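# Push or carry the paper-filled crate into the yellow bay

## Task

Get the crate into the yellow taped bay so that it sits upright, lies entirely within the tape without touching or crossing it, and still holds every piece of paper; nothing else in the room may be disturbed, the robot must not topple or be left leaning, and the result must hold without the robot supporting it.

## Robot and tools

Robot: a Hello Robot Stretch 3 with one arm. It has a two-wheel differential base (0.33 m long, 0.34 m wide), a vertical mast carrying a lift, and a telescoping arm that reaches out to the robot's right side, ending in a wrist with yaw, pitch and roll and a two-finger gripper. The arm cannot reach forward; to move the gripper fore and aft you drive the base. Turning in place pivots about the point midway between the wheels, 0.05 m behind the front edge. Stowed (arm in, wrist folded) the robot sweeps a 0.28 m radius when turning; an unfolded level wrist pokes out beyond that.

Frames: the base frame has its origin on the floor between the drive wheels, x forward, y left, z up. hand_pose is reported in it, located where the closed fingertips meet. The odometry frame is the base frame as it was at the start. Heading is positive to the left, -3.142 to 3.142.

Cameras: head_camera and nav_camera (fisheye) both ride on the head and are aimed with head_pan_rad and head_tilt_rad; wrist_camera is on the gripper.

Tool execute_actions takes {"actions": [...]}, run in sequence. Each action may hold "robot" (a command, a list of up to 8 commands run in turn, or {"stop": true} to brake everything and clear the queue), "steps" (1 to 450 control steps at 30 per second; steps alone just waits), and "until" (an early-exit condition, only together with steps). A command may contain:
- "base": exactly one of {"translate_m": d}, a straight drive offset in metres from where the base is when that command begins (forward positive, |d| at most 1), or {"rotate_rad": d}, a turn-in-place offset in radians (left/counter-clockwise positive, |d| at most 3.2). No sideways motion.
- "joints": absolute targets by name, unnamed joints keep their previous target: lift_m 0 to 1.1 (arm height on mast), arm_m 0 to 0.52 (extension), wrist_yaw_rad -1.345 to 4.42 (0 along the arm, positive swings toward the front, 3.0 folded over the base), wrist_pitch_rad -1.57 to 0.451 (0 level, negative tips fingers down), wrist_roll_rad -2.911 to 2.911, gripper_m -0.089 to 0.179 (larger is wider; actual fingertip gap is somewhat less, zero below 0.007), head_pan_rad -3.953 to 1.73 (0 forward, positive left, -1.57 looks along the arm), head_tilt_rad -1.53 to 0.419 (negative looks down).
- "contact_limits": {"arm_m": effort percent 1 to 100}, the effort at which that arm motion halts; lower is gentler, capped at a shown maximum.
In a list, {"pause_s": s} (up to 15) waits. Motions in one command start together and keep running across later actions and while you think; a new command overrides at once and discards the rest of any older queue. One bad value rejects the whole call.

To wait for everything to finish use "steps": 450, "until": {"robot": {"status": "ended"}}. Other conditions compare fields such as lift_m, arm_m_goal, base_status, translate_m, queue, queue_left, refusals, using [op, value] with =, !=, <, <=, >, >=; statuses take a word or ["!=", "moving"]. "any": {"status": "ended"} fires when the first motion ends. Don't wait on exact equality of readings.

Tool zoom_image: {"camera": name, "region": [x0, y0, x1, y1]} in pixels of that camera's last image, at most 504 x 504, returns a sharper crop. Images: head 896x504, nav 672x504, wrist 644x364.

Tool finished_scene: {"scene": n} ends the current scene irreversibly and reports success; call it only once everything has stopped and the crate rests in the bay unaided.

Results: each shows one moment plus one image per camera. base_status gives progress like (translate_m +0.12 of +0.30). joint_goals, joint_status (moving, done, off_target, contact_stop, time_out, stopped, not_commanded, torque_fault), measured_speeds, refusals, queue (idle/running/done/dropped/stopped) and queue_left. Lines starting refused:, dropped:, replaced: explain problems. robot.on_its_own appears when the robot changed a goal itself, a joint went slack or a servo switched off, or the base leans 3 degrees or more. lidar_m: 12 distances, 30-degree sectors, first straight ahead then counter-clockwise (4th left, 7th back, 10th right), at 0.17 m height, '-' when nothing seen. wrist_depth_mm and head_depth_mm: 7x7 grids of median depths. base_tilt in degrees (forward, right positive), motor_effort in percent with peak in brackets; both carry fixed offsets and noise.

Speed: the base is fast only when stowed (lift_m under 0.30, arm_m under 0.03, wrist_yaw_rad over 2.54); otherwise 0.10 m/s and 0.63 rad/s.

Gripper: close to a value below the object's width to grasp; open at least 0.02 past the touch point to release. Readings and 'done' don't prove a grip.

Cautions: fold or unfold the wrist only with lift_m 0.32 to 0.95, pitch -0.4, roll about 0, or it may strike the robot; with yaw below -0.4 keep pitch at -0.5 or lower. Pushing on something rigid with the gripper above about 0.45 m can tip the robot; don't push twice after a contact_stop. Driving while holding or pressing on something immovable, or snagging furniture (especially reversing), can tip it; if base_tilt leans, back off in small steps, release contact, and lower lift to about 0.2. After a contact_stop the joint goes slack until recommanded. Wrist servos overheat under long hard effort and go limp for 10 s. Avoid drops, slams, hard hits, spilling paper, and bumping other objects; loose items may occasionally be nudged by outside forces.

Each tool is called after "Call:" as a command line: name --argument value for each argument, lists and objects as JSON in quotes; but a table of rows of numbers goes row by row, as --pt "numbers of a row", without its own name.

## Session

Call:
execute_actions --actions '[{"robot":{"joints":{"head_tilt_rad":-0.8}},"steps":40}]'

Scene clock: 1.33 s.
robot.base_odometry: x=+0.000 y=+0.000 heading=+0.000 (m, m, rad; robot's odometry frame)
robot.turned_by_wheels: +0.000 (rad since the last result)
robot.turned_by_imu: +0.000 (rad since the last result)
robot.base_tilt: forward=+0.0 right=+1.1 (deg)
robot.lidar_m: 1.74 1.37 1.28 1.90 1.72 1.51 2.10 2.21 1.73 1.79 2.44 2.46
robot.head_depth_mm: 2489 2541 2052 1706 1476 1291 1146 / 2229 2460 2060 1711 1475 1289 1150 / 2036 2312 2053 1706 1475 1282 1146 / 1869 2135 2042 1710 1475 1293 1155 / 1732 1951 2046 1717 1474 1300 1153 / 1610 1786 1958 1716 1481 1285 1152 / 1467 1400 1748 1679 1482 1307 1162
robot.base_status: not_commanded
robot.joint_positions: lift_m=+0.337 arm_m=-0.001 wrist_yaw_rad=+2.986 wrist_pitch_rad=-0.532 wrist_roll_rad=+0.017 gripper_m=+0.037 head_pan_rad=-0.012 head_tilt_rad=-0.790
robot.joint_goals: lift_m=+0.337 arm_m=-0.001 wrist_yaw_rad=+2.986 wrist_pitch_rad=-0.532 wrist_roll_rad=+0.017 gripper_m=+0.037 head_pan_rad=-0.012 head_tilt_rad=-0.800
robot.joint_status: lift_m=not_commanded arm_m=not_commanded wrist_yaw_rad=not_commanded wrist_pitch_rad=not_commanded wrist_roll_rad=not_commanded gripper_m=not_commanded head_pan_rad=not_commanded head_tilt_rad=done
robot.measured_speeds: translate_m=+0.000 rotate_rad=+0.000 lift_m=+0.000 arm_m=+0.000 wrist_yaw_rad=+0.000 wrist_pitch_rad=+0.000 wrist_roll_rad=+0.000 head_pan_rad=+0.000 head_tilt_rad=+0.000
robot: refusals=0 queue=done queue_left=0
robot.motor_effort: left_wheel=+0(0) right_wheel=+0(0) lift_m=+19(19) arm_m=+1(1) wrist_yaw_rad=+0(1) wrist_pitch_rad=+6(6) wrist_roll_rad=+1(1) gripper_m=+1(0) head_pan_rad=-1(0) head_tilt_rad=-4(29) (%)
robot.hand_pose: x=+0.0112 y=+0.0621 z=+0.3248 quat_wxyz=(+0.240, +0.700, +0.130, +0.660) (m; robot's base frame)
robot.wrist_depth_mm: - - - - - - - / 952 - 998 - - - - / 770 - 804 824 852 859 875 / 657 645 677 695 698 713 722 / 566 573 - 592 604 602 622 / 505 523 - - 530 527 536 / - - - 457 462 474 473
pictures: head_camera (sideways: a quarter turn clockwise sets it upright), nav_camera (sideways: a quarter turn counterclockwise sets it upright), wrist_camera
Images, in order (width x height): head_camera 896x504, nav_camera 672x504, wrist_camera 644x364.

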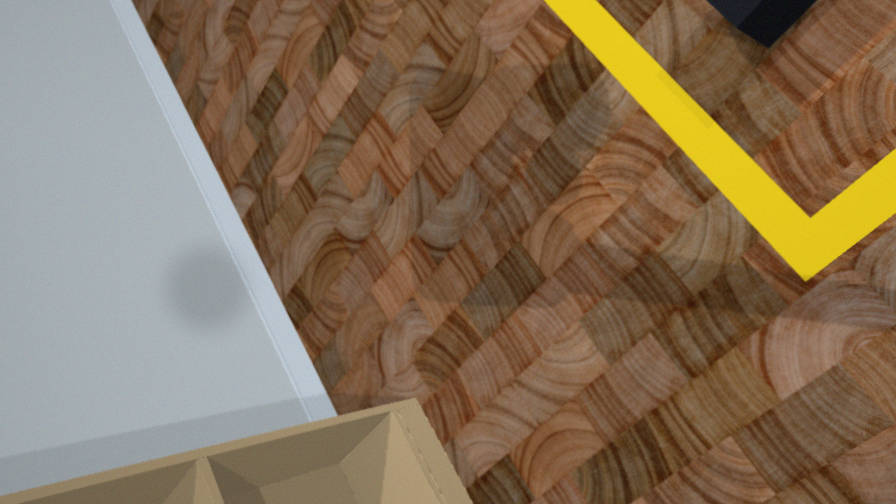

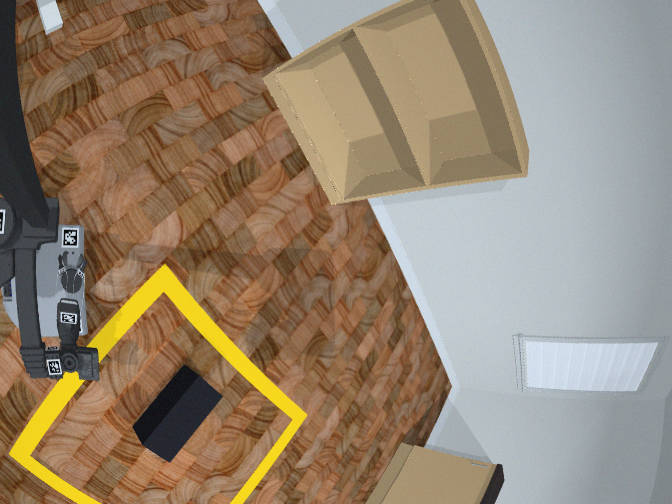

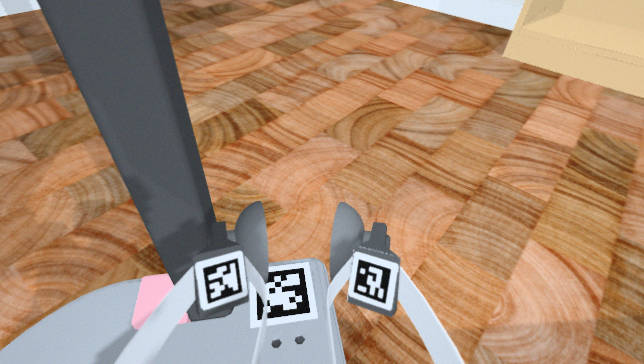

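Call:
execute_actions --actions '[{"robot":{"joints":{"head_tilt_rad":-0.9,"head_pan_rad":-2.3,"lift_m":0.25,"wrist_yaw_rad":3.0}},"steps":90}]'

Scene clock: 6.10 s.
robot.base_odometry: x=+0.000 y=+0.000 heading=+0.000 (m, m, rad; robot's odometry frame)
robot.turned_by_wheels: +0.000 (rad since the last result)
robot.turned_by_imu: -0.001 (rad since the last result)
robot.base_tilt: forward=-0.2 right=+1.1 (deg)
robot.lidar_m: 1.74 1.37 1.28 1.91 1.72 1.51 2.10 2.20 1.73 1.79 2.44 2.45
robot.head_depth_mm: 2019 2165 1835 1586 1388 1249 1161 / 2042 2180 1817 1582 1398 1241 1159 / 2075 2148 1833 1582 1394 1244 - / 2114 2181 1842 1596 1395 1248 - / 2146 2167 1822 1589 1396 1250 1161 / 2154 2162 1840 1586 1396 1240 1142 / 2145 2140 1841 1590 1404 1256 1131
robot.base_status: not_commanded
robot.joint_positions: lift_m=+0.250 arm_m=-0.001 wrist_yaw_rad=+2.998 wrist_pitch_rad=-0.532 wrist_roll_rad=+0.017 gripper_m=+0.037 head_pan_rad=-2.293 head_tilt_rad=-0.889
robot.joint_goals: lift_m=+0.250 arm_m=-0.001 wrist_yaw_rad=+3.000 wrist_pitch_rad=-0.532 wrist_roll_rad=+0.017 gripper_m=+0.037 head_pan_rad=-2.300 head_tilt_rad=-0.900
robot.joint_status: lift_m=done arm_m=not_commanded wrist_yaw_rad=done wrist_pitch_rad=not_commanded wrist_roll_rad=not_commanded gripper_m=not_commanded head_pan_rad=done head_tilt_rad=done
robot.measured_speeds: translate_m=+0.000 rotate_rad=+0.000 lift_m=+0.000 arm_m=+0.000 wrist_yaw_rad=+0.000 wrist_pitch_rad=+0.000 wrist_roll_rad=+0.000 head_pan_rad=+0.000 head_tilt_rad=+0.000
robot: refusals=0 queue=done queue_left=0
robot.motor_effort: left_wheel=+0(0) right_wheel=+0(1) lift_m=+15(19) arm_m=+0(0) wrist_yaw_rad=+2(1) wrist_pitch_rad=+6(6) wrist_roll_rad=+1(1) gripper_m=+0(1) head_pan_rad=-3(42) head_tilt_rad=-4(11) (%)
robot.hand_pose: x=+0.0085 y=+0.0624 z=+0.2382 quat_wxyz=(+0.236, +0.699, +0.135, +0.661) (m; robot's base frame)
robot.wrist_depth_mm: 995 - - - - - - / 773 - 816 832 851 866 887 / 623 - 662 662 670 693 707 / 527 537 548 557 563 567 583 / 476 - - - 483 492 492 / - - - - 428 426 434 / - - - - 374 381 383
pictures: head_camera (sideways: a quarter turn clockwise sets it upright), nav_camera (sideways: a quarter turn counterclockwise sets it upright), wrist_camera
Images, in order (width x height): head_camera 896x504, nav_camera 672x504, wrist_camera 644x364.

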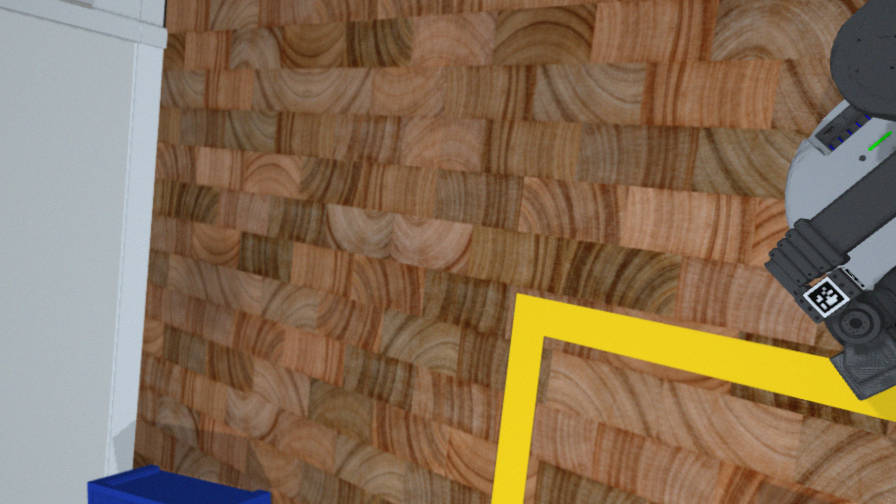

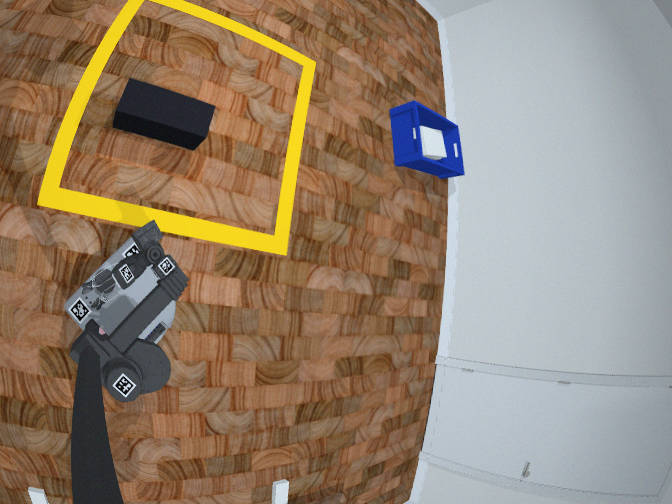

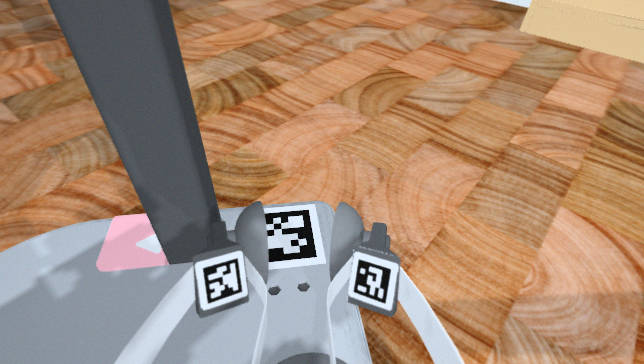

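Call:
execute_actions --actions '[{"robot":[{"base":{"rotate_rad":-2.36}},{"base":{"translate_m":0.6}},{"base":{"translate_m":0.59}},{"base":{"rotate_rad":1.45},"joints":{"head_pan_rad":-1.57}},{"base":{"translate_m":1.0}},{"joints":{"lift_m":0.7}},{"joints":{"wrist_yaw_rad":0,"wrist_pitch_rad":-0.4}},{"joints":{"wrist_pitch_rad":-1.3,"gripper_m":0.0}}],"steps":450,"until":{"robot":{"status":"ended"}}},{"steps":450,"until":{"robot":{"status":"ended"}}}]'

Scene clock: 46.47 s.
robot.base_odometry: x=-0.231 y=-1.628 heading=-0.910 (m, m, rad; robot's odometry frame)
robot.turned_by_wheels: -0.910 (rad since the last result)
robot.turned_by_imu: -0.908 (rad since the last result)
robot.base_tilt: forward=-0.2 right=+1.2 (deg)
robot.lidar_m: 1.33 1.37 1.85 2.52 2.81 2.86 2.41 1.46 0.27 0.24 0.24 1.39
robot.head_depth_mm: 942 1100 1310 1524 1396 - - / 939 1092 1307 1518 1392 - - / 931 1090 1305 1531 1318 - - / 931 1082 1306 1474 1299 1227 1130 / 927 1075 1290 1454 1284 1231 1097 / 920 1077 1289 1495 1354 1207 1115 / 927 1073 1281 1527 1382 1246 1129
robot.base_status: done (translate_m +1.0000 of +1.0000)
robot.joint_positions: lift_m=+0.700 arm_m=-0.001 wrist_yaw_rad=+0.002 wrist_pitch_rad=-1.299 wrist_roll_rad=+0.017 gripper_m=+0.000 head_pan_rad=-1.577 head_tilt_rad=-0.889
robot.joint_goals: lift_m=+0.700 arm_m=-0.001 wrist_yaw_rad=+0.000 wrist_pitch_rad=-1.300 wrist_roll_rad=+0.017 gripper_m=+0.000 head_pan_rad=-1.570 head_tilt_rad=-0.900
robot.joint_status: lift_m=done arm_m=not_commanded wrist_yaw_rad=done wrist_pitch_rad=done wrist_roll_rad=not_commanded gripper_m=done head_pan_rad=done head_tilt_rad=done
robot.measured_speeds: translate_m=+0.000 rotate_rad=+0.000 lift_m=+0.000 arm_m=+0.000 wrist_yaw_rad=+0.000 wrist_pitch_rad=+0.000 wrist_roll_rad=+0.000 head_pan_rad=+0.000 head_tilt_rad=+0.000
robot: refusals=0 queue=done queue_left=0
robot.motor_effort: left_wheel=-2(10) right_wheel=+2(9) lift_m=+23(22) arm_m=+0(0) wrist_yaw_rad=-1(1) wrist_pitch_rad=+0(9) wrist_roll_rad=+1(1) gripper_m=-2(85) head_pan_rad=+3(40) head_tilt_rad=-4(4) (%)
robot.hand_pose: x=-0.0215 y=-0.1896 z=+0.5852 quat_wxyz=(+0.559, +0.425, -0.567, -0.431) (m; robot's base frame)
robot.wrist_depth_mm: 741 736 664 709 801 802 826 / 755 761 721 778 799 806 803 / 749 750 766 780 761 791 816 / 742 740 743 770 781 791 807 / 739 736 753 - 774 789 805 / 728 731 745 - 772 769 786 / 724 718 741 - 761 786 755
pictures: head_camera (sideways: a quarter turn clockwise sets it upright), nav_camera (sideways: a quarter turn counterclockwise sets it upright), wrist_camera
Images, in order (width x height): head_camera 896x504, nav_camera 672x504, wrist_camera 644x364.

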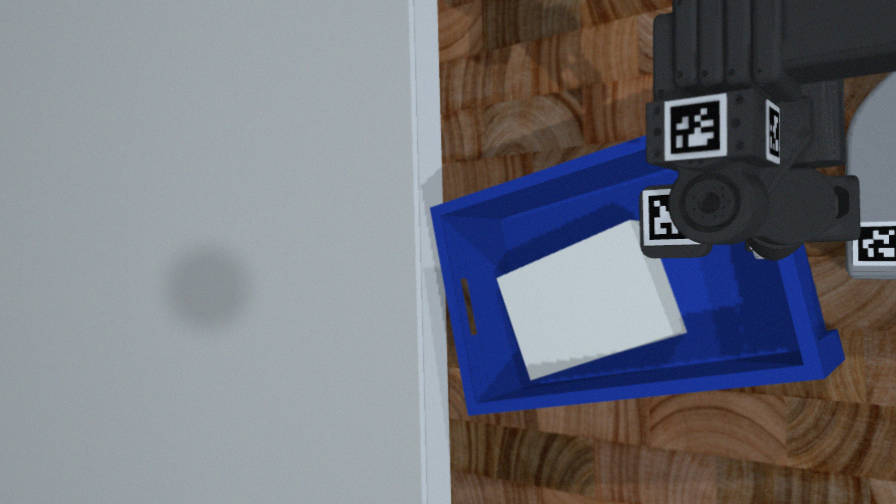

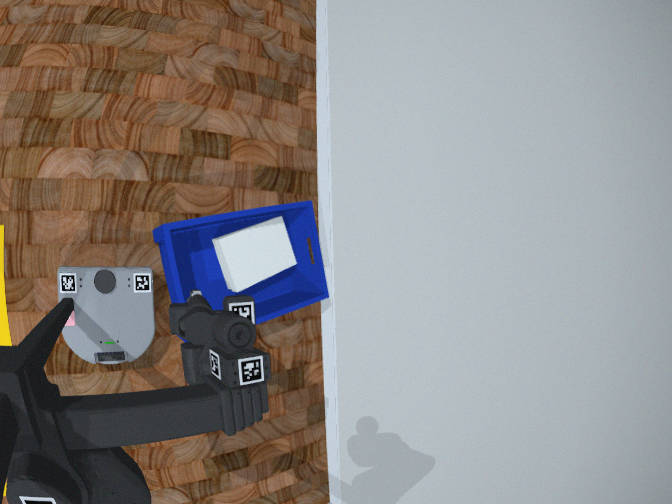

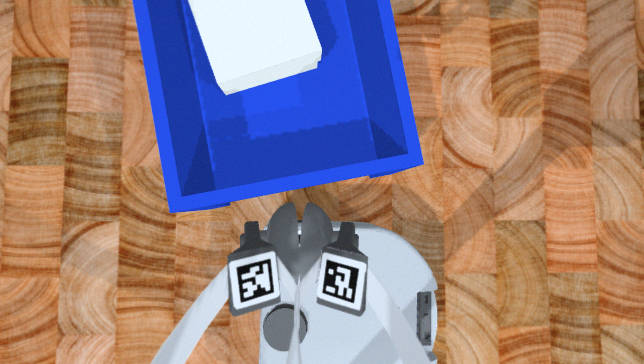

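Call:
execute_actions --actions '[{"robot":[{"base":{"translate_m":-0.45}},{"base":{"rotate_rad":1.57},"joints":{"wrist_pitch_rad":-1.5,"wrist_yaw_rad":0,"gripper_m":0.12}},{"base":{"translate_m":-0.22},"joints":{"arm_m":0.36,"lift_m":0.45}}],"steps":450,"until":{"robot":{"status":"ended"}}}]'

Scene clock: 70.17 s.
robot.base_odometry: x=-0.681 y=-1.407 heading=+0.660 (m, m, rad; robot's odometry frame)
robot.turned_by_wheels: +1.570 (rad since the last result)
robot.turned_by_imu: +1.569 (rad since the last result)
robot.base_tilt: forward=+0.0 right=+1.3 (deg)
robot.lidar_m: 2.66 2.82 2.03 2.01 1.18 0.84 0.80 0.46 0.25 0.25 1.84 2.44
robot.head_depth_mm: 2200 2091 1827 1568 1273 1194 1131 / 2287 2178 1806 1576 1274 1193 - / 2267 2174 1819 1652 1324 1240 1126 / 2261 2159 1828 1595 1324 1227 1145 / 2245 2148 1830 1589 1391 1243 1126 / 1726 2015 1824 1579 1394 1255 1136 / 1656 2003 1840 1582 1400 1248 1136
robot.base_status: done (translate_m -0.2200 of -0.2200)
robot.joint_positions: lift_m=+0.450 arm_m=+0.360 wrist_yaw_rad=+0.000 wrist_pitch_rad=-1.497 wrist_roll_rad=+0.017 gripper_m=+0.120 head_pan_rad=-1.577 head_tilt_rad=-0.889
robot.joint_goals: lift_m=+0.450 arm_m=+0.360 wrist_yaw_rad=+0.000 wrist_pitch_rad=-1.500 wrist_roll_rad=+0.017 gripper_m=+0.120 head_pan_rad=-1.570 head_tilt_rad=-0.900
robot.joint_status: lift_m=done arm_m=done wrist_yaw_rad=done wrist_pitch_rad=done wrist_roll_rad=not_commanded gripper_m=done head_pan_rad=done head_tilt_rad=done
robot.measured_speeds: translate_m=+0.000 rotate_rad=+0.000 lift_m=+0.000 arm_m=+0.000 wrist_yaw_rad=+0.000 wrist_pitch_rad=+0.000 wrist_roll_rad=+0.000 head_pan_rad=+0.000 head_tilt_rad=+0.000
robot: refusals=0 queue=done queue_left=0
robot.motor_effort: left_wheel=-2(5) right_wheel=+2(5) lift_m=+16(26) arm_m=+5(5) wrist_yaw_rad=+0(2) wrist_pitch_rad=-1(2) wrist_roll_rad=+1(1) gripper_m=+0(85) head_pan_rad=+4(3) head_tilt_rad=-4(4) (%)
robot.hand_pose: x=-0.0216 y=-0.4996 z=+0.3316 quat_wxyz=(+0.514, +0.477, -0.522, -0.486) (m; robot's base frame)
robot.wrist_depth_mm: 451 459 463 261 296 384 440 / 463 471 470 481 481 394 389 / 472 480 481 489 498 397 397 / 485 488 494 493 507 410 409 / 494 493 506 511 520 416 538 / 501 - 518 519 525 529 486 / 519 521 527 467 451 420 390
pictures: head_camera (sideways: a quarter turn clockwise sets it upright), nav_camera (sideways: a quarter turn counterclockwise sets it upright), wrist_camera
Images, in order (width x height): head_camera 896x504, nav_camera 672x504, wrist_camera 644x364.

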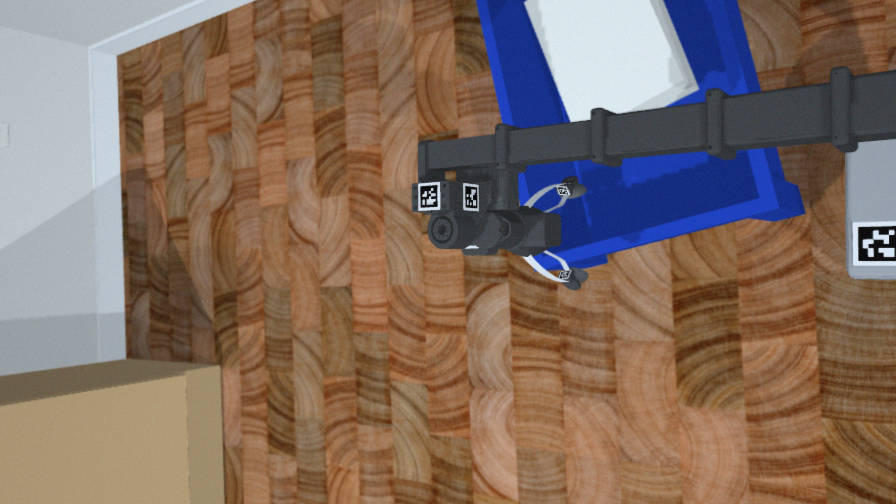

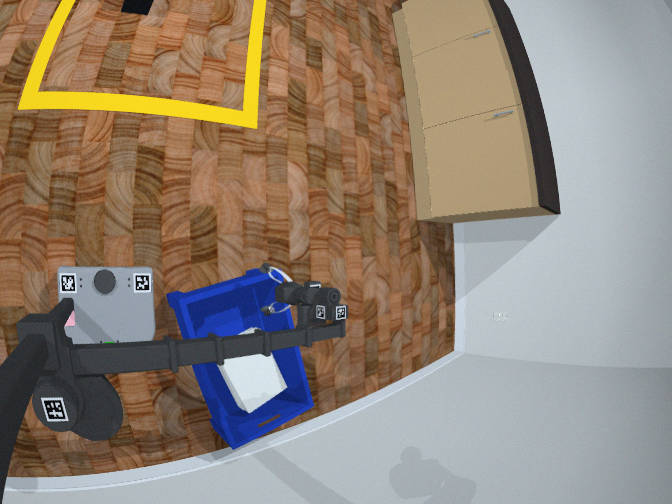

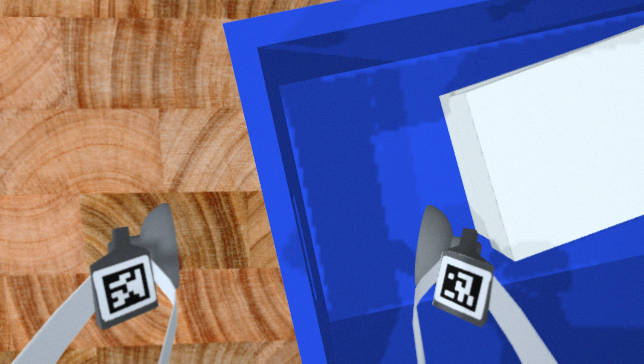

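Call:
execute_actions --actions '[{"robot":[{"base":{"translate_m":0.02},"joints":{"arm_m":0.22,"gripper_m":0.09,"wrist_yaw_rad":0.2}},{"joints":{"lift_m":0.3}},{"joints":{"gripper_m":-0.035}},{"pause_s":1},{"base":{"translate_m":0.75}},{"joints":{"gripper_m":0.1}},{"joints":{"lift_m":0.6}},{"joints":{"arm_m":0,"wrist_pitch_rad":-0.4}}],"steps":450,"until":{"robot":{"status":"ended"}}},{"steps":300,"until":{"robot":{"status":"ended"}}},{"robot":[{"joints":{"wrist_yaw_rad":3.0,"head_pan_rad":-1.2}},{"joints":{"lift_m":0.25}}],"steps":300,"until":{"robot":{"status":"ended"}}}]'

Scene clock: 105.73 s.
robot.base_odometry: x=-0.072 y=-0.936 heading=+0.660 (m, m, rad; robot's odometry frame)
robot.turned_by_wheels: +0.000 (rad since the last result)
robot.turned_by_imu: -0.007 (rad since the last result)
robot.base_tilt: forward=-0.1 right=+1.2 (deg)
robot.lidar_m: 1.90 2.11 2.20 1.96 2.27 1.64 1.56 0.33 0.24 0.24 1.81 2.32
robot.head_depth_mm: 1594 1799 1822 1578 1385 1243 1122 / 1632 1881 1832 1567 1390 1220 1140 / 1691 2010 1827 1570 1388 1249 1073 / 1741 2051 1827 1584 1398 1247 1139 / 1801 2059 1835 1575 1396 1246 1130 / 1869 2119 1832 1596 1398 1245 1128 / 1948 2151 1828 1586 1395 1242 1130
robot.base_status: done (translate_m +0.7500 of +0.7500)
robot.joint_positions: lift_m=+0.250 arm_m=+0.000 wrist_yaw_rad=+2.998 wrist_pitch_rad=-0.418 wrist_roll_rad=+0.022 gripper_m=+0.100 head_pan_rad=-1.207 head_tilt_rad=-0.889
robot.joint_goals: lift_m=+0.250 arm_m=+0.000 wrist_yaw_rad=+3.000 wrist_pitch_rad=-0.400 wrist_roll_rad=+0.022 gripper_m=+0.100 head_pan_rad=-1.200 head_tilt_rad=-0.900
robot.joint_status: lift_m=done arm_m=done wrist_yaw_rad=done wrist_pitch_rad=done wrist_roll_rad=not_commanded gripper_m=done head_pan_rad=done head_tilt_rad=done
robot.measured_speeds: translate_m=+0.000 rotate_rad=+0.000 lift_m=+0.000 arm_m=+0.000 wrist_yaw_rad=+0.000 wrist_pitch_rad=+0.000 wrist_roll_rad=+0.000 head_pan_rad=+0.000 head_tilt_rad=+0.000
robot: refusals=0 queue=done queue_left=0
robot.motor_effort: left_wheel=-2(11) right_wheel=+2(36) lift_m=+15(23) arm_m=-3(4) wrist_yaw_rad=+1(7) wrist_pitch_rad=+8(12) wrist_roll_rad=-1(8) gripper_m=+0(100) head_pan_rad=+3(27) head_tilt_rad=-4(4) (%)
robot.hand_pose: x=+0.0108 y=+0.0768 z=+0.2628 quat_wxyz=(+0.197, +0.707, +0.095, +0.672) (m; robot's base frame)
robot.wrist_depth_mm: - - - - - - - / - - - - - - - / 801 - 820 834 856 858 881 / 629 - 648 652 679 678 682 / 532 535 538 553 568 562 565 / 469 - - 464 461 478 472 / - - - - 407 415 406
pictures: head_camera (sideways: a quarter turn clockwise sets it upright), nav_camera (sideways: a quarter turn counterclockwise sets it upright), wrist_camera
Images, in order (width x height): head_camera 896x504, nav_camera 672x504, wrist_camera 644x364.

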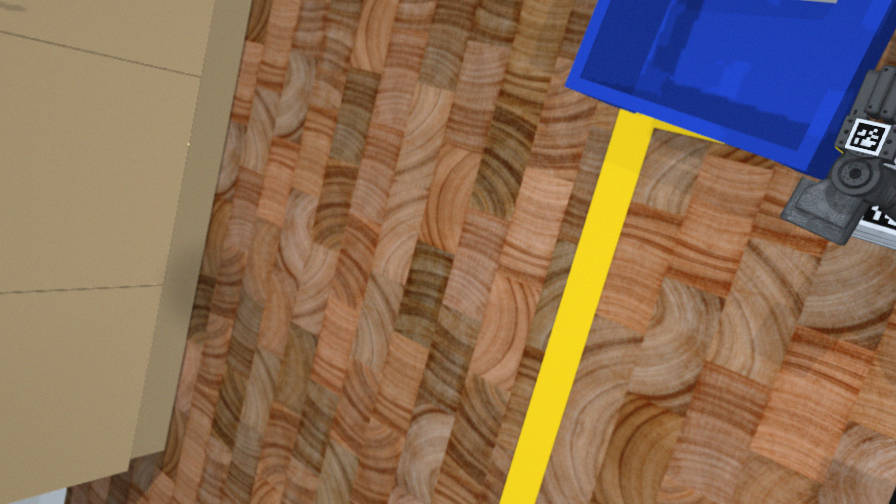

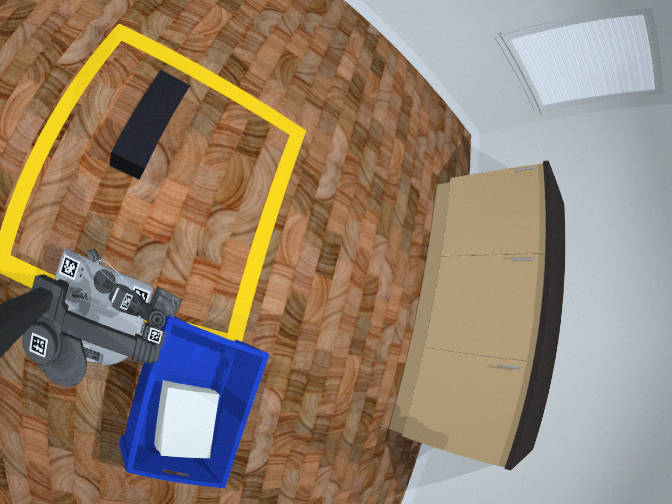

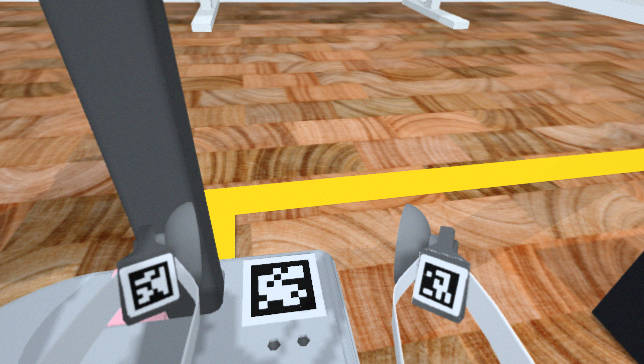

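Call:
execute_actions --actions '[{"robot":[{"base":{"translate_m":-1.0}},{"base":{"rotate_rad":-1.57}},{"base":{"translate_m":0.6}},{"base":{"rotate_rad":1.8},"joints":{"head_pan_rad":0,"head_tilt_rad":-1.0}},{"base":{"translate_m":0.75}}],"steps":450,"until":{"robot":{"status":"ended"}}},{"steps":200,"until":{"robot":{"status":"ended"}}}]'

Scene clock: 128.20 s.
robot.base_odometry: x=-0.022 y=-1.440 heading=+0.890 (m, m, rad; robot's odometry frame)
robot.turned_by_wheels: +0.231 (rad since the last result)
robot.turned_by_imu: +0.224 (rad since the last result)
robot.base_tilt: forward=-0.1 right=+1.2 (deg)
robot.lidar_m: - - 0.15 0.19 1.56 1.29 1.29 1.43 1.34 1.34 1.49 -
robot.head_depth_mm: 2174 1873 1646 1479 1335 1219 1113 / 2179 1858 1660 1473 1335 1213 1127 / 2164 1876 1653 1470 1331 1198 1104 / 2181 1887 1654 1483 1302 1123 1055 / 2133 1891 1657 1470 1332 1113 1052 / 2147 1877 1449 1356 1337 1200 1114 / 2172 1887 1661 1429 1278 1139 1018
robot.base_status: done (translate_m +0.7499 of +0.7500)
robot.joint_positions: lift_m=+0.250 arm_m=+0.000 wrist_yaw_rad=+3.000 wrist_pitch_rad=-0.417 wrist_roll_rad=+0.022 gripper_m=+0.100 head_pan_rad=-0.006 head_tilt_rad=-0.991
robot.joint_goals: lift_m=+0.250 arm_m=+0.000 wrist_yaw_rad=+3.000 wrist_pitch_rad=-0.400 wrist_roll_rad=+0.022 gripper_m=+0.100 head_pan_rad=+0.000 head_tilt_rad=-1.000
robot.joint_status: lift_m=done arm_m=done wrist_yaw_rad=done wrist_pitch_rad=done wrist_roll_rad=not_commanded gripper_m=done head_pan_rad=done head_tilt_rad=done
robot.measured_speeds: translate_m=+0.000 rotate_rad=+0.000 lift_m=+0.000 arm_m=+0.000 wrist_yaw_rad=+0.000 wrist_pitch_rad=+0.000 wrist_roll_rad=+0.000 head_pan_rad=+0.000 head_tilt_rad=+0.000
robot: refusals=0 queue=done queue_left=0
robot.motor_effort: left_wheel=+14(25) right_wheel=+1(34) lift_m=+16(16) arm_m=-2(3) wrist_yaw_rad=+0(1) wrist_pitch_rad=+8(8) wrist_roll_rad=-1(1) gripper_m=+0(1) head_pan_rad=+2(41) head_tilt_rad=-3(13) (%)
robot.hand_pose: x=+0.0105 y=+0.0771 z=+0.2631 quat_wxyz=(+0.196, +0.707, +0.095, +0.672) (m; robot's base frame)
robot.wrist_depth_mm: - - - - - - - / - - - - - - - / 790 - 815 391 409 443 484 / 624 - 648 401 464 509 559 / 526 535 540 364 511 535 551 / 466 - - 213 204 343 345 / - - - - 234 300 301
pictures: head_camera (sideways: a quarter turn clockwise sets it upright), nav_camera (sideways: a quarter turn counterclockwise sets it upright), wrist_camera
Images, in order (width x height): head_camera 896x504, nav_camera 672x504, wrist_camera 644x364.

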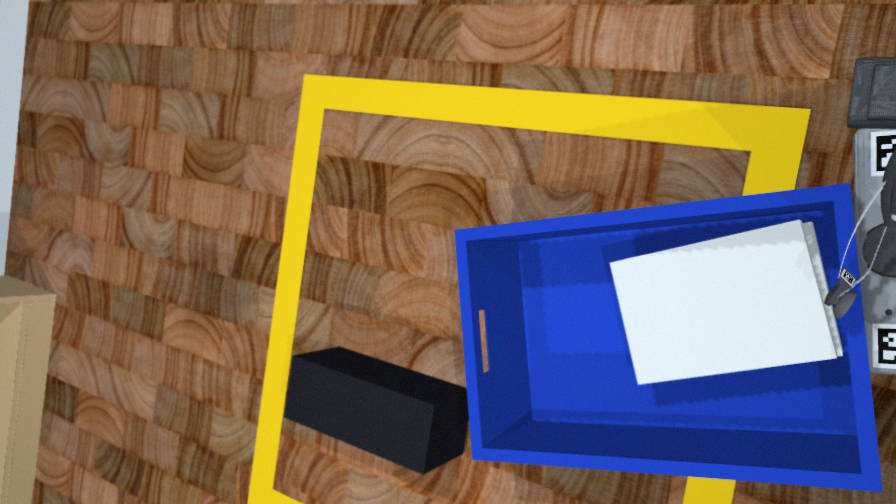

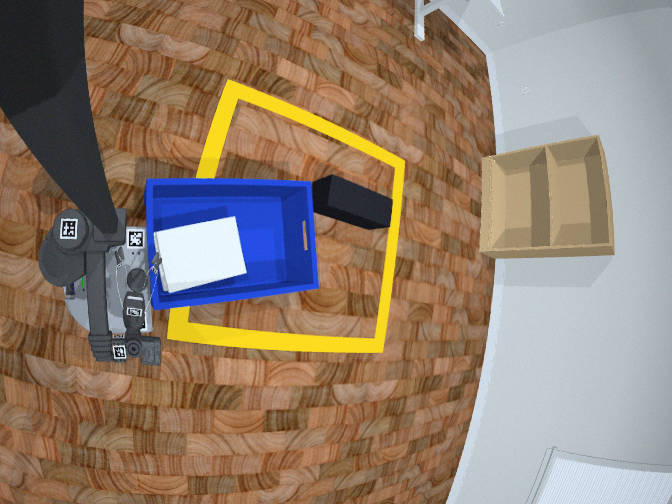

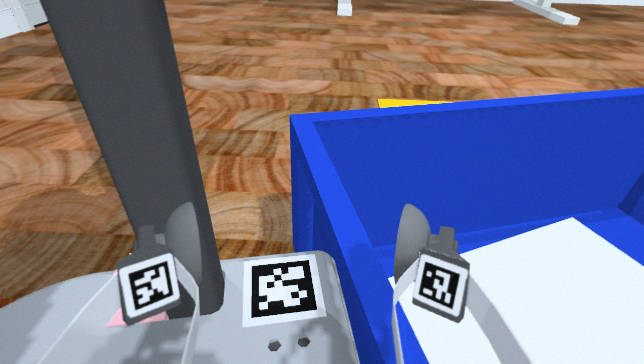

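Call:
execute_actions --actions '[{"robot":[{"base":{"translate_m":-0.35}},{"base":{"rotate_rad":1.1}},{"base":{"translate_m":0.28}},{"base":{"rotate_rad":-1.45}},{"base":{"translate_m":0.42}}],"steps":450,"until":{"robot":{"status":"ended"}}}]'

Scene clock: 144.13 s.
robot.base_odometry: x=+0.004 y=-1.240 heading=+0.540 (m, m, rad; robot's odometry frame)
robot.turned_by_wheels: -0.350 (rad since the last result)
robot.turned_by_imu: -0.351 (rad since the last result)
robot.base_tilt: forward=-0.1 right=+1.1 (deg)
robot.lidar_m: - - 2.96 2.25 2.41 1.58 1.44 1.45 1.78 1.47 0.21 0.15
robot.head_depth_mm: 2175 1874 1650 1466 1322 1209 1113 / 2175 1871 1646 1465 1322 1118 1126 / 2189 1872 1643 1464 1241 1110 1115 / 2167 1876 1645 1406 1331 1110 1107 / 2149 1869 1657 1402 1326 1191 1103 / 2150 1888 1656 1473 1296 1176 1114 / 2131 1882 1653 1329 1276 1220 1116
robot.base_status: done (translate_m +0.4200 of +0.4200)
robot.joint_positions: lift_m=+0.250 arm_m=+0.000 wrist_yaw_rad=+3.000 wrist_pitch_rad=-0.417 wrist_roll_rad=+0.022 gripper_m=+0.100 head_pan_rad=-0.006 head_tilt_rad=-0.993
robot.joint_goals: lift_m=+0.250 arm_m=+0.000 wrist_yaw_rad=+3.000 wrist_pitch_rad=-0.400 wrist_roll_rad=+0.022 gripper_m=+0.100 head_pan_rad=+0.000 head_tilt_rad=-1.000
robot.joint_status: lift_m=done arm_m=done wrist_yaw_rad=done wrist_pitch_rad=done wrist_roll_rad=not_commanded gripper_m=done head_pan_rad=done head_tilt_rad=done
robot.measured_speeds: translate_m=+0.000 rotate_rad=+0.000 lift_m=+0.000 arm_m=+0.000 wrist_yaw_rad=+0.000 wrist_pitch_rad=+0.000 wrist_roll_rad=+0.000 head_pan_rad=+0.000 head_tilt_rad=+0.000
robot: refusals=0 queue=done queue_left=0
robot.motor_effort: left_wheel=+8(32) right_wheel=-1(9) lift_m=+17(17) arm_m=-1(2) wrist_yaw_rad=+0(1) wrist_pitch_rad=+8(8) wrist_roll_rad=-1(1) gripper_m=-1(0) head_pan_rad=+2(3) head_tilt_rad=-3(4) (%)
robot.hand_pose: x=+0.0104 y=+0.0772 z=+0.2631 quat_wxyz=(+0.196, +0.707, +0.095, +0.672) (m; robot's base frame)
robot.wrist_depth_mm: - - - - - - - / - - - - - - - / 798 - 827 839 853 665 543 / 629 - 646 652 667 308 373 / 525 534 537 534 248 346 475 / 466 - - 270 225 444 477 / - - - - 237 399 403
pictures: head_camera (sideways: a quarter turn clockwise sets it upright), nav_camera (sideways: a quarter turn counterclockwise sets it upright), wrist_camera
Images, in order (width x height): head_camera 896x504, nav_camera 672x504, wrist_camera 644x364.

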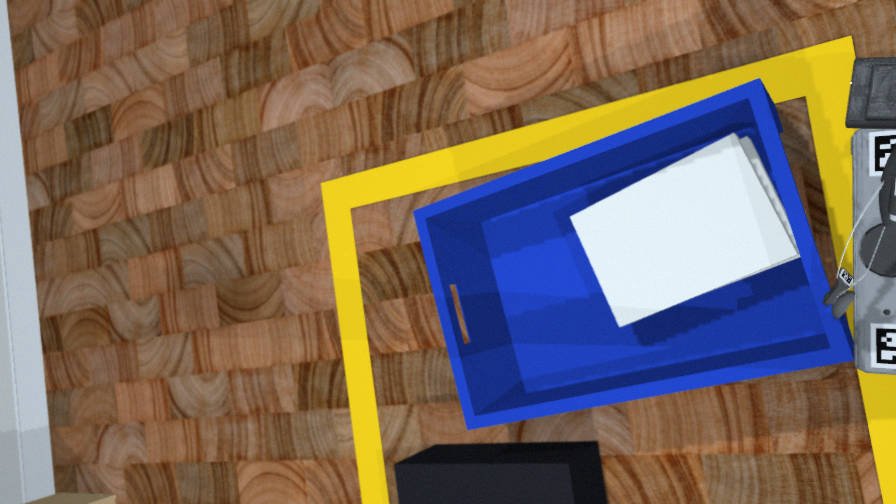

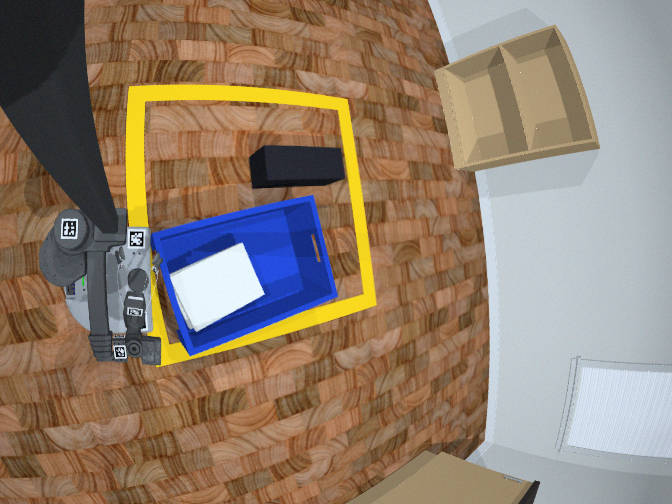

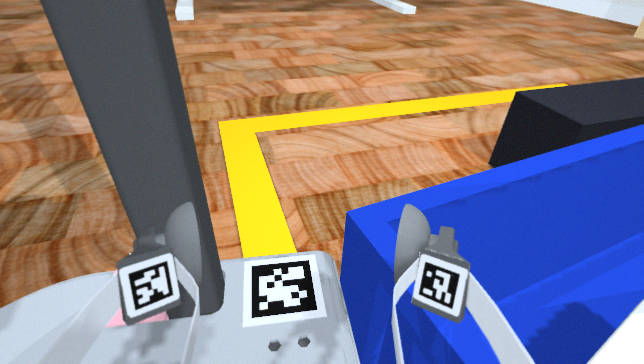

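Call:
execute_actions --actions '[{"robot":[{"base":{"translate_m":0.11}},{"base":{"translate_m":-0.45}},{"base":{"rotate_rad":0.2}}],"steps":450,"until":{"robot":{"status":"ended"}}}]'

Scene clock: 153.13 s.
robot.base_odometry: x=-0.288 y=-1.415 heading=+0.740 (m, m, rad; robot's odometry frame)
robot.turned_by_wheels: +0.200 (rad since the last result)
robot.turned_by_imu: +0.196 (rad since the last result)
robot.base_tilt: forward=-0.1 right=+1.1 (deg)
robot.lidar_m: 0.51 2.62 2.63 2.21 1.51 1.14 1.10 1.16 1.63 1.53 1.60 0.55
robot.head_depth_mm: 2166 1863 1653 1438 1307 1210 1115 / 2142 1878 1485 1332 1285 1205 1127 / 2165 1883 1571 1347 1299 1215 1128 / 2160 1886 1568 1444 1289 1212 1131 / 2160 1880 1593 1474 1329 1214 1131 / 2178 1891 1470 1459 1327 1210 1121 / 2181 1881 1646 1488 1332 1214 1121
robot.base_status: done (rotate_rad +0.1999 of +0.2000)
robot.joint_positions: lift_m=+0.250 arm_m=+0.000 wrist_yaw_rad=+3.000 wrist_pitch_rad=-0.417 wrist_roll_rad=+0.022 gripper_m=+0.100 head_pan_rad=-0.006 head_tilt_rad=-0.993
robot.joint_goals: lift_m=+0.250 arm_m=+0.000 wrist_yaw_rad=+3.000 wrist_pitch_rad=-0.400 wrist_roll_rad=+0.022 gripper_m=+0.100 head_pan_rad=+0.000 head_tilt_rad=-1.000
robot.joint_status: lift_m=done arm_m=done wrist_yaw_rad=done wrist_pitch_rad=done wrist_roll_rad=not_commanded gripper_m=done head_pan_rad=done head_tilt_rad=done
robot.measured_speeds: translate_m=+0.000 rotate_rad=+0.000 lift_m=+0.000 arm_m=+0.000 wrist_yaw_rad=+0.000 wrist_pitch_rad=+0.000 wrist_roll_rad=+0.000 head_pan_rad=+0.000 head_tilt_rad=+0.000
robot: refusals=0 queue=done queue_left=0
robot.motor_effort: left_wheel=-2(18) right_wheel=+2(7) lift_m=+17(16) arm_m=-2(2) wrist_yaw_rad=+0(0) wrist_pitch_rad=+8(8) wrist_roll_rad=-1(1) gripper_m=-1(0) head_pan_rad=+3(2) head_tilt_rad=-3(3) (%)
robot.hand_pose: x=+0.0104 y=+0.0772 z=+0.2631 quat_wxyz=(+0.196, +0.707, +0.095, +0.672) (m; robot's base frame)
robot.wrist_depth_mm: - - - - - - - / - - - - - - - / 789 - 825 832 857 876 880 / 627 - 653 664 669 678 689 / 531 532 539 547 572 563 566 / 465 - - 464 461 480 483 / - - - - 413 415 419
pictures: head_camera (sideways: a quarter turn clockwise sets it upright), nav_camera (sideways: a quarter turn counterclockwise sets it upright), wrist_camera
Images, in order (width x height): head_camera 896x504, nav_camera 672x504, wrist_camera 644x364.

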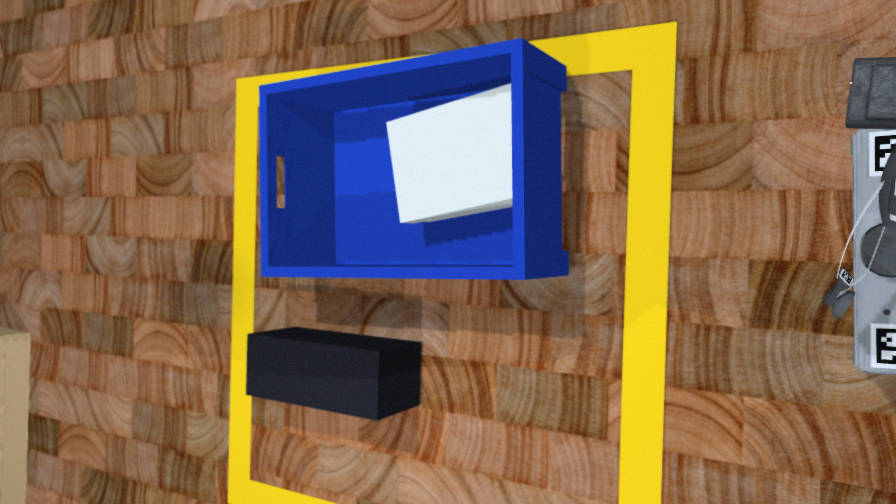

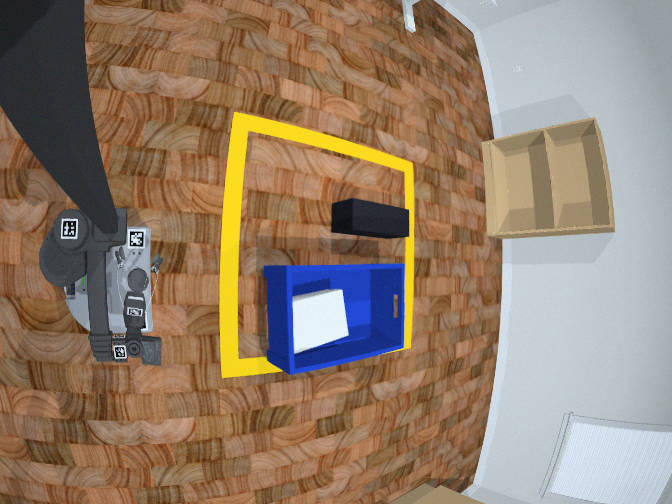

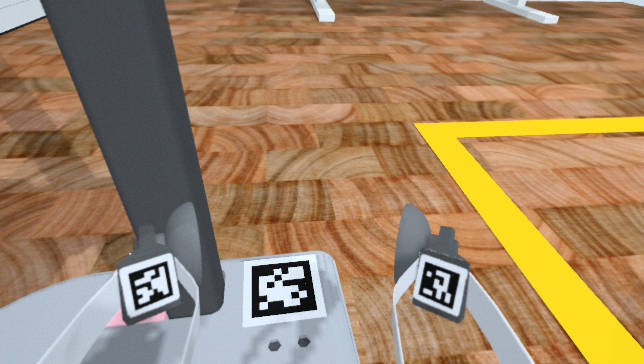

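Call:
execute_actions --actions '[{"robot":[{"base":{"rotate_rad":-1.57}},{"base":{"translate_m":0.8}},{"base":{"rotate_rad":1.57}},{"base":{"translate_m":0.7}},{"base":{"rotate_rad":1.57}},{"base":{"translate_m":0.43}},{"base":{"translate_m":-0.4}}],"steps":450,"until":{"robot":{"status":"ended"}}},{"steps":200,"until":{"robot":{"status":"ended"}}}]'

Scene clock: 182.13 s.
robot.base_odometry: x=+0.749 y=-1.512 heading=+2.310 (m, m, rad; robot's odometry frame)
robot.turned_by_wheels: +1.570 (rad since the last result)
robot.turned_by_imu: +1.574 (rad since the last result)
robot.base_tilt: forward=-1.7 right=-0.4 (deg)
robot.lidar_m: 0.46 0.48 1.90 1.84 1.10 0.82 0.80 0.83 1.16 1.93 1.93 0.47
robot.head_depth_mm: 2141 1883 1459 1411 1268 1208 1114 / 2178 1867 1453 1419 1300 1219 1121 / 2161 1875 1584 1395 1274 1210 1128 / 2181 1871 1657 1349 1274 1213 1124 / 2182 1886 1655 1350 1276 1208 1130 / 2171 1873 1647 1474 1320 1216 1116 / 2170 1868 1659 1473 1329 1208 1114
robot.base_status: moving (translate_m -0.4000 of -0.4000)
robot.joint_positions: lift_m=+0.250 arm_m=+0.000 wrist_yaw_rad=+3.000 wrist_pitch_rad=-0.416 wrist_roll_rad=+0.022 gripper_m=+0.100 head_pan_rad=-0.005 head_tilt_rad=-0.992
robot.joint_goals: lift_m=+0.250 arm_m=+0.000 wrist_yaw_rad=+3.000 wrist_pitch_rad=-0.400 wrist_roll_rad=+0.022 gripper_m=+0.100 head_pan_rad=+0.000 head_tilt_rad=-1.000
robot.joint_status: lift_m=done arm_m=done wrist_yaw_rad=done wrist_pitch_rad=done wrist_roll_rad=not_commanded gripper_m=done head_pan_rad=done head_tilt_rad=done
robot.measured_speeds: translate_m=+0.000 rotate_rad=+0.000 lift_m=+0.000 arm_m=+0.000 wrist_yaw_rad=+0.000 wrist_pitch_rad=+0.000 wrist_roll_rad=+0.000 head_pan_rad=+0.000 head_tilt_rad=+0.000
robot: refusals=0 queue=running queue_left=0
robot.motor_effort: left_wheel=+1(40) right_wheel=+1(25) lift_m=+17(17) arm_m=-2(3) wrist_yaw_rad=+0(0) wrist_pitch_rad=+7(8) wrist_roll_rad=-1(1) gripper_m=+0(0) head_pan_rad=+2(2) head_tilt_rad=-3(3) (%)
robot.hand_pose: x=+0.0105 y=+0.0772 z=+0.2632 quat_wxyz=(+0.196, +0.708, +0.095, +0.672) (m; robot's base frame)
robot.wrist_depth_mm: - - - - - - - / - - - - - - - / 800 - 822 822 856 859 878 / 631 - 658 659 675 678 695 / 531 534 546 548 573 561 567 / 473 - - 468 464 479 469 / - - - - 409 412 419
pictures: head_camera (sideways: a quarter turn clockwise sets it upright), nav_camera (sideways: a quarter turn counterclockwise sets it upright), wrist_camera
Images, in order (width x height): head_camera 896x504, nav_camera 672x504, wrist_camera 644x364.

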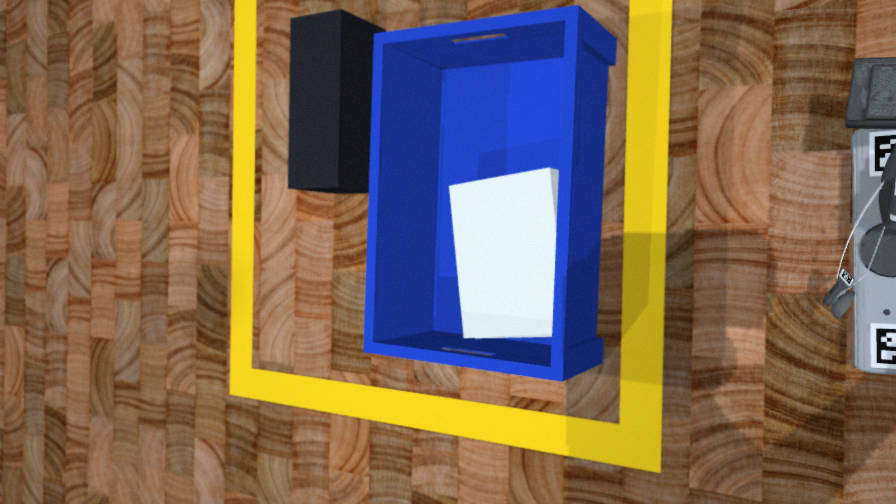

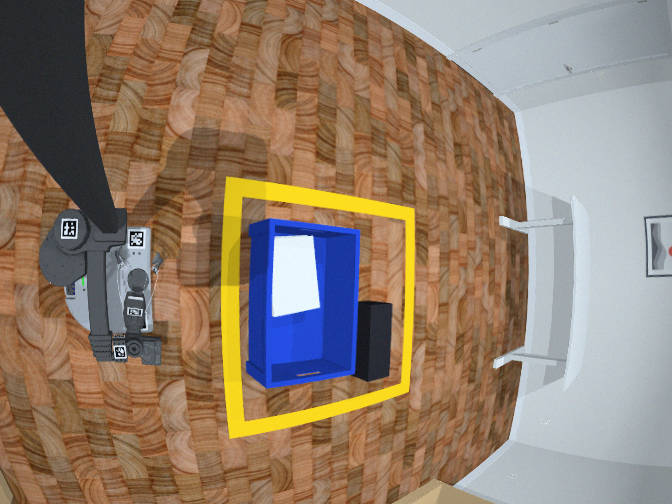

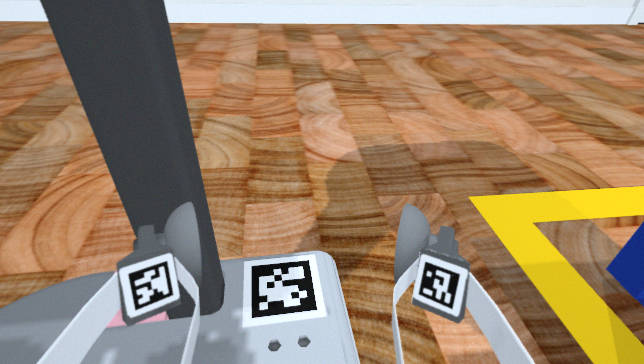

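Call:
finished_scene --scene 2

The scene is finished: the task was done.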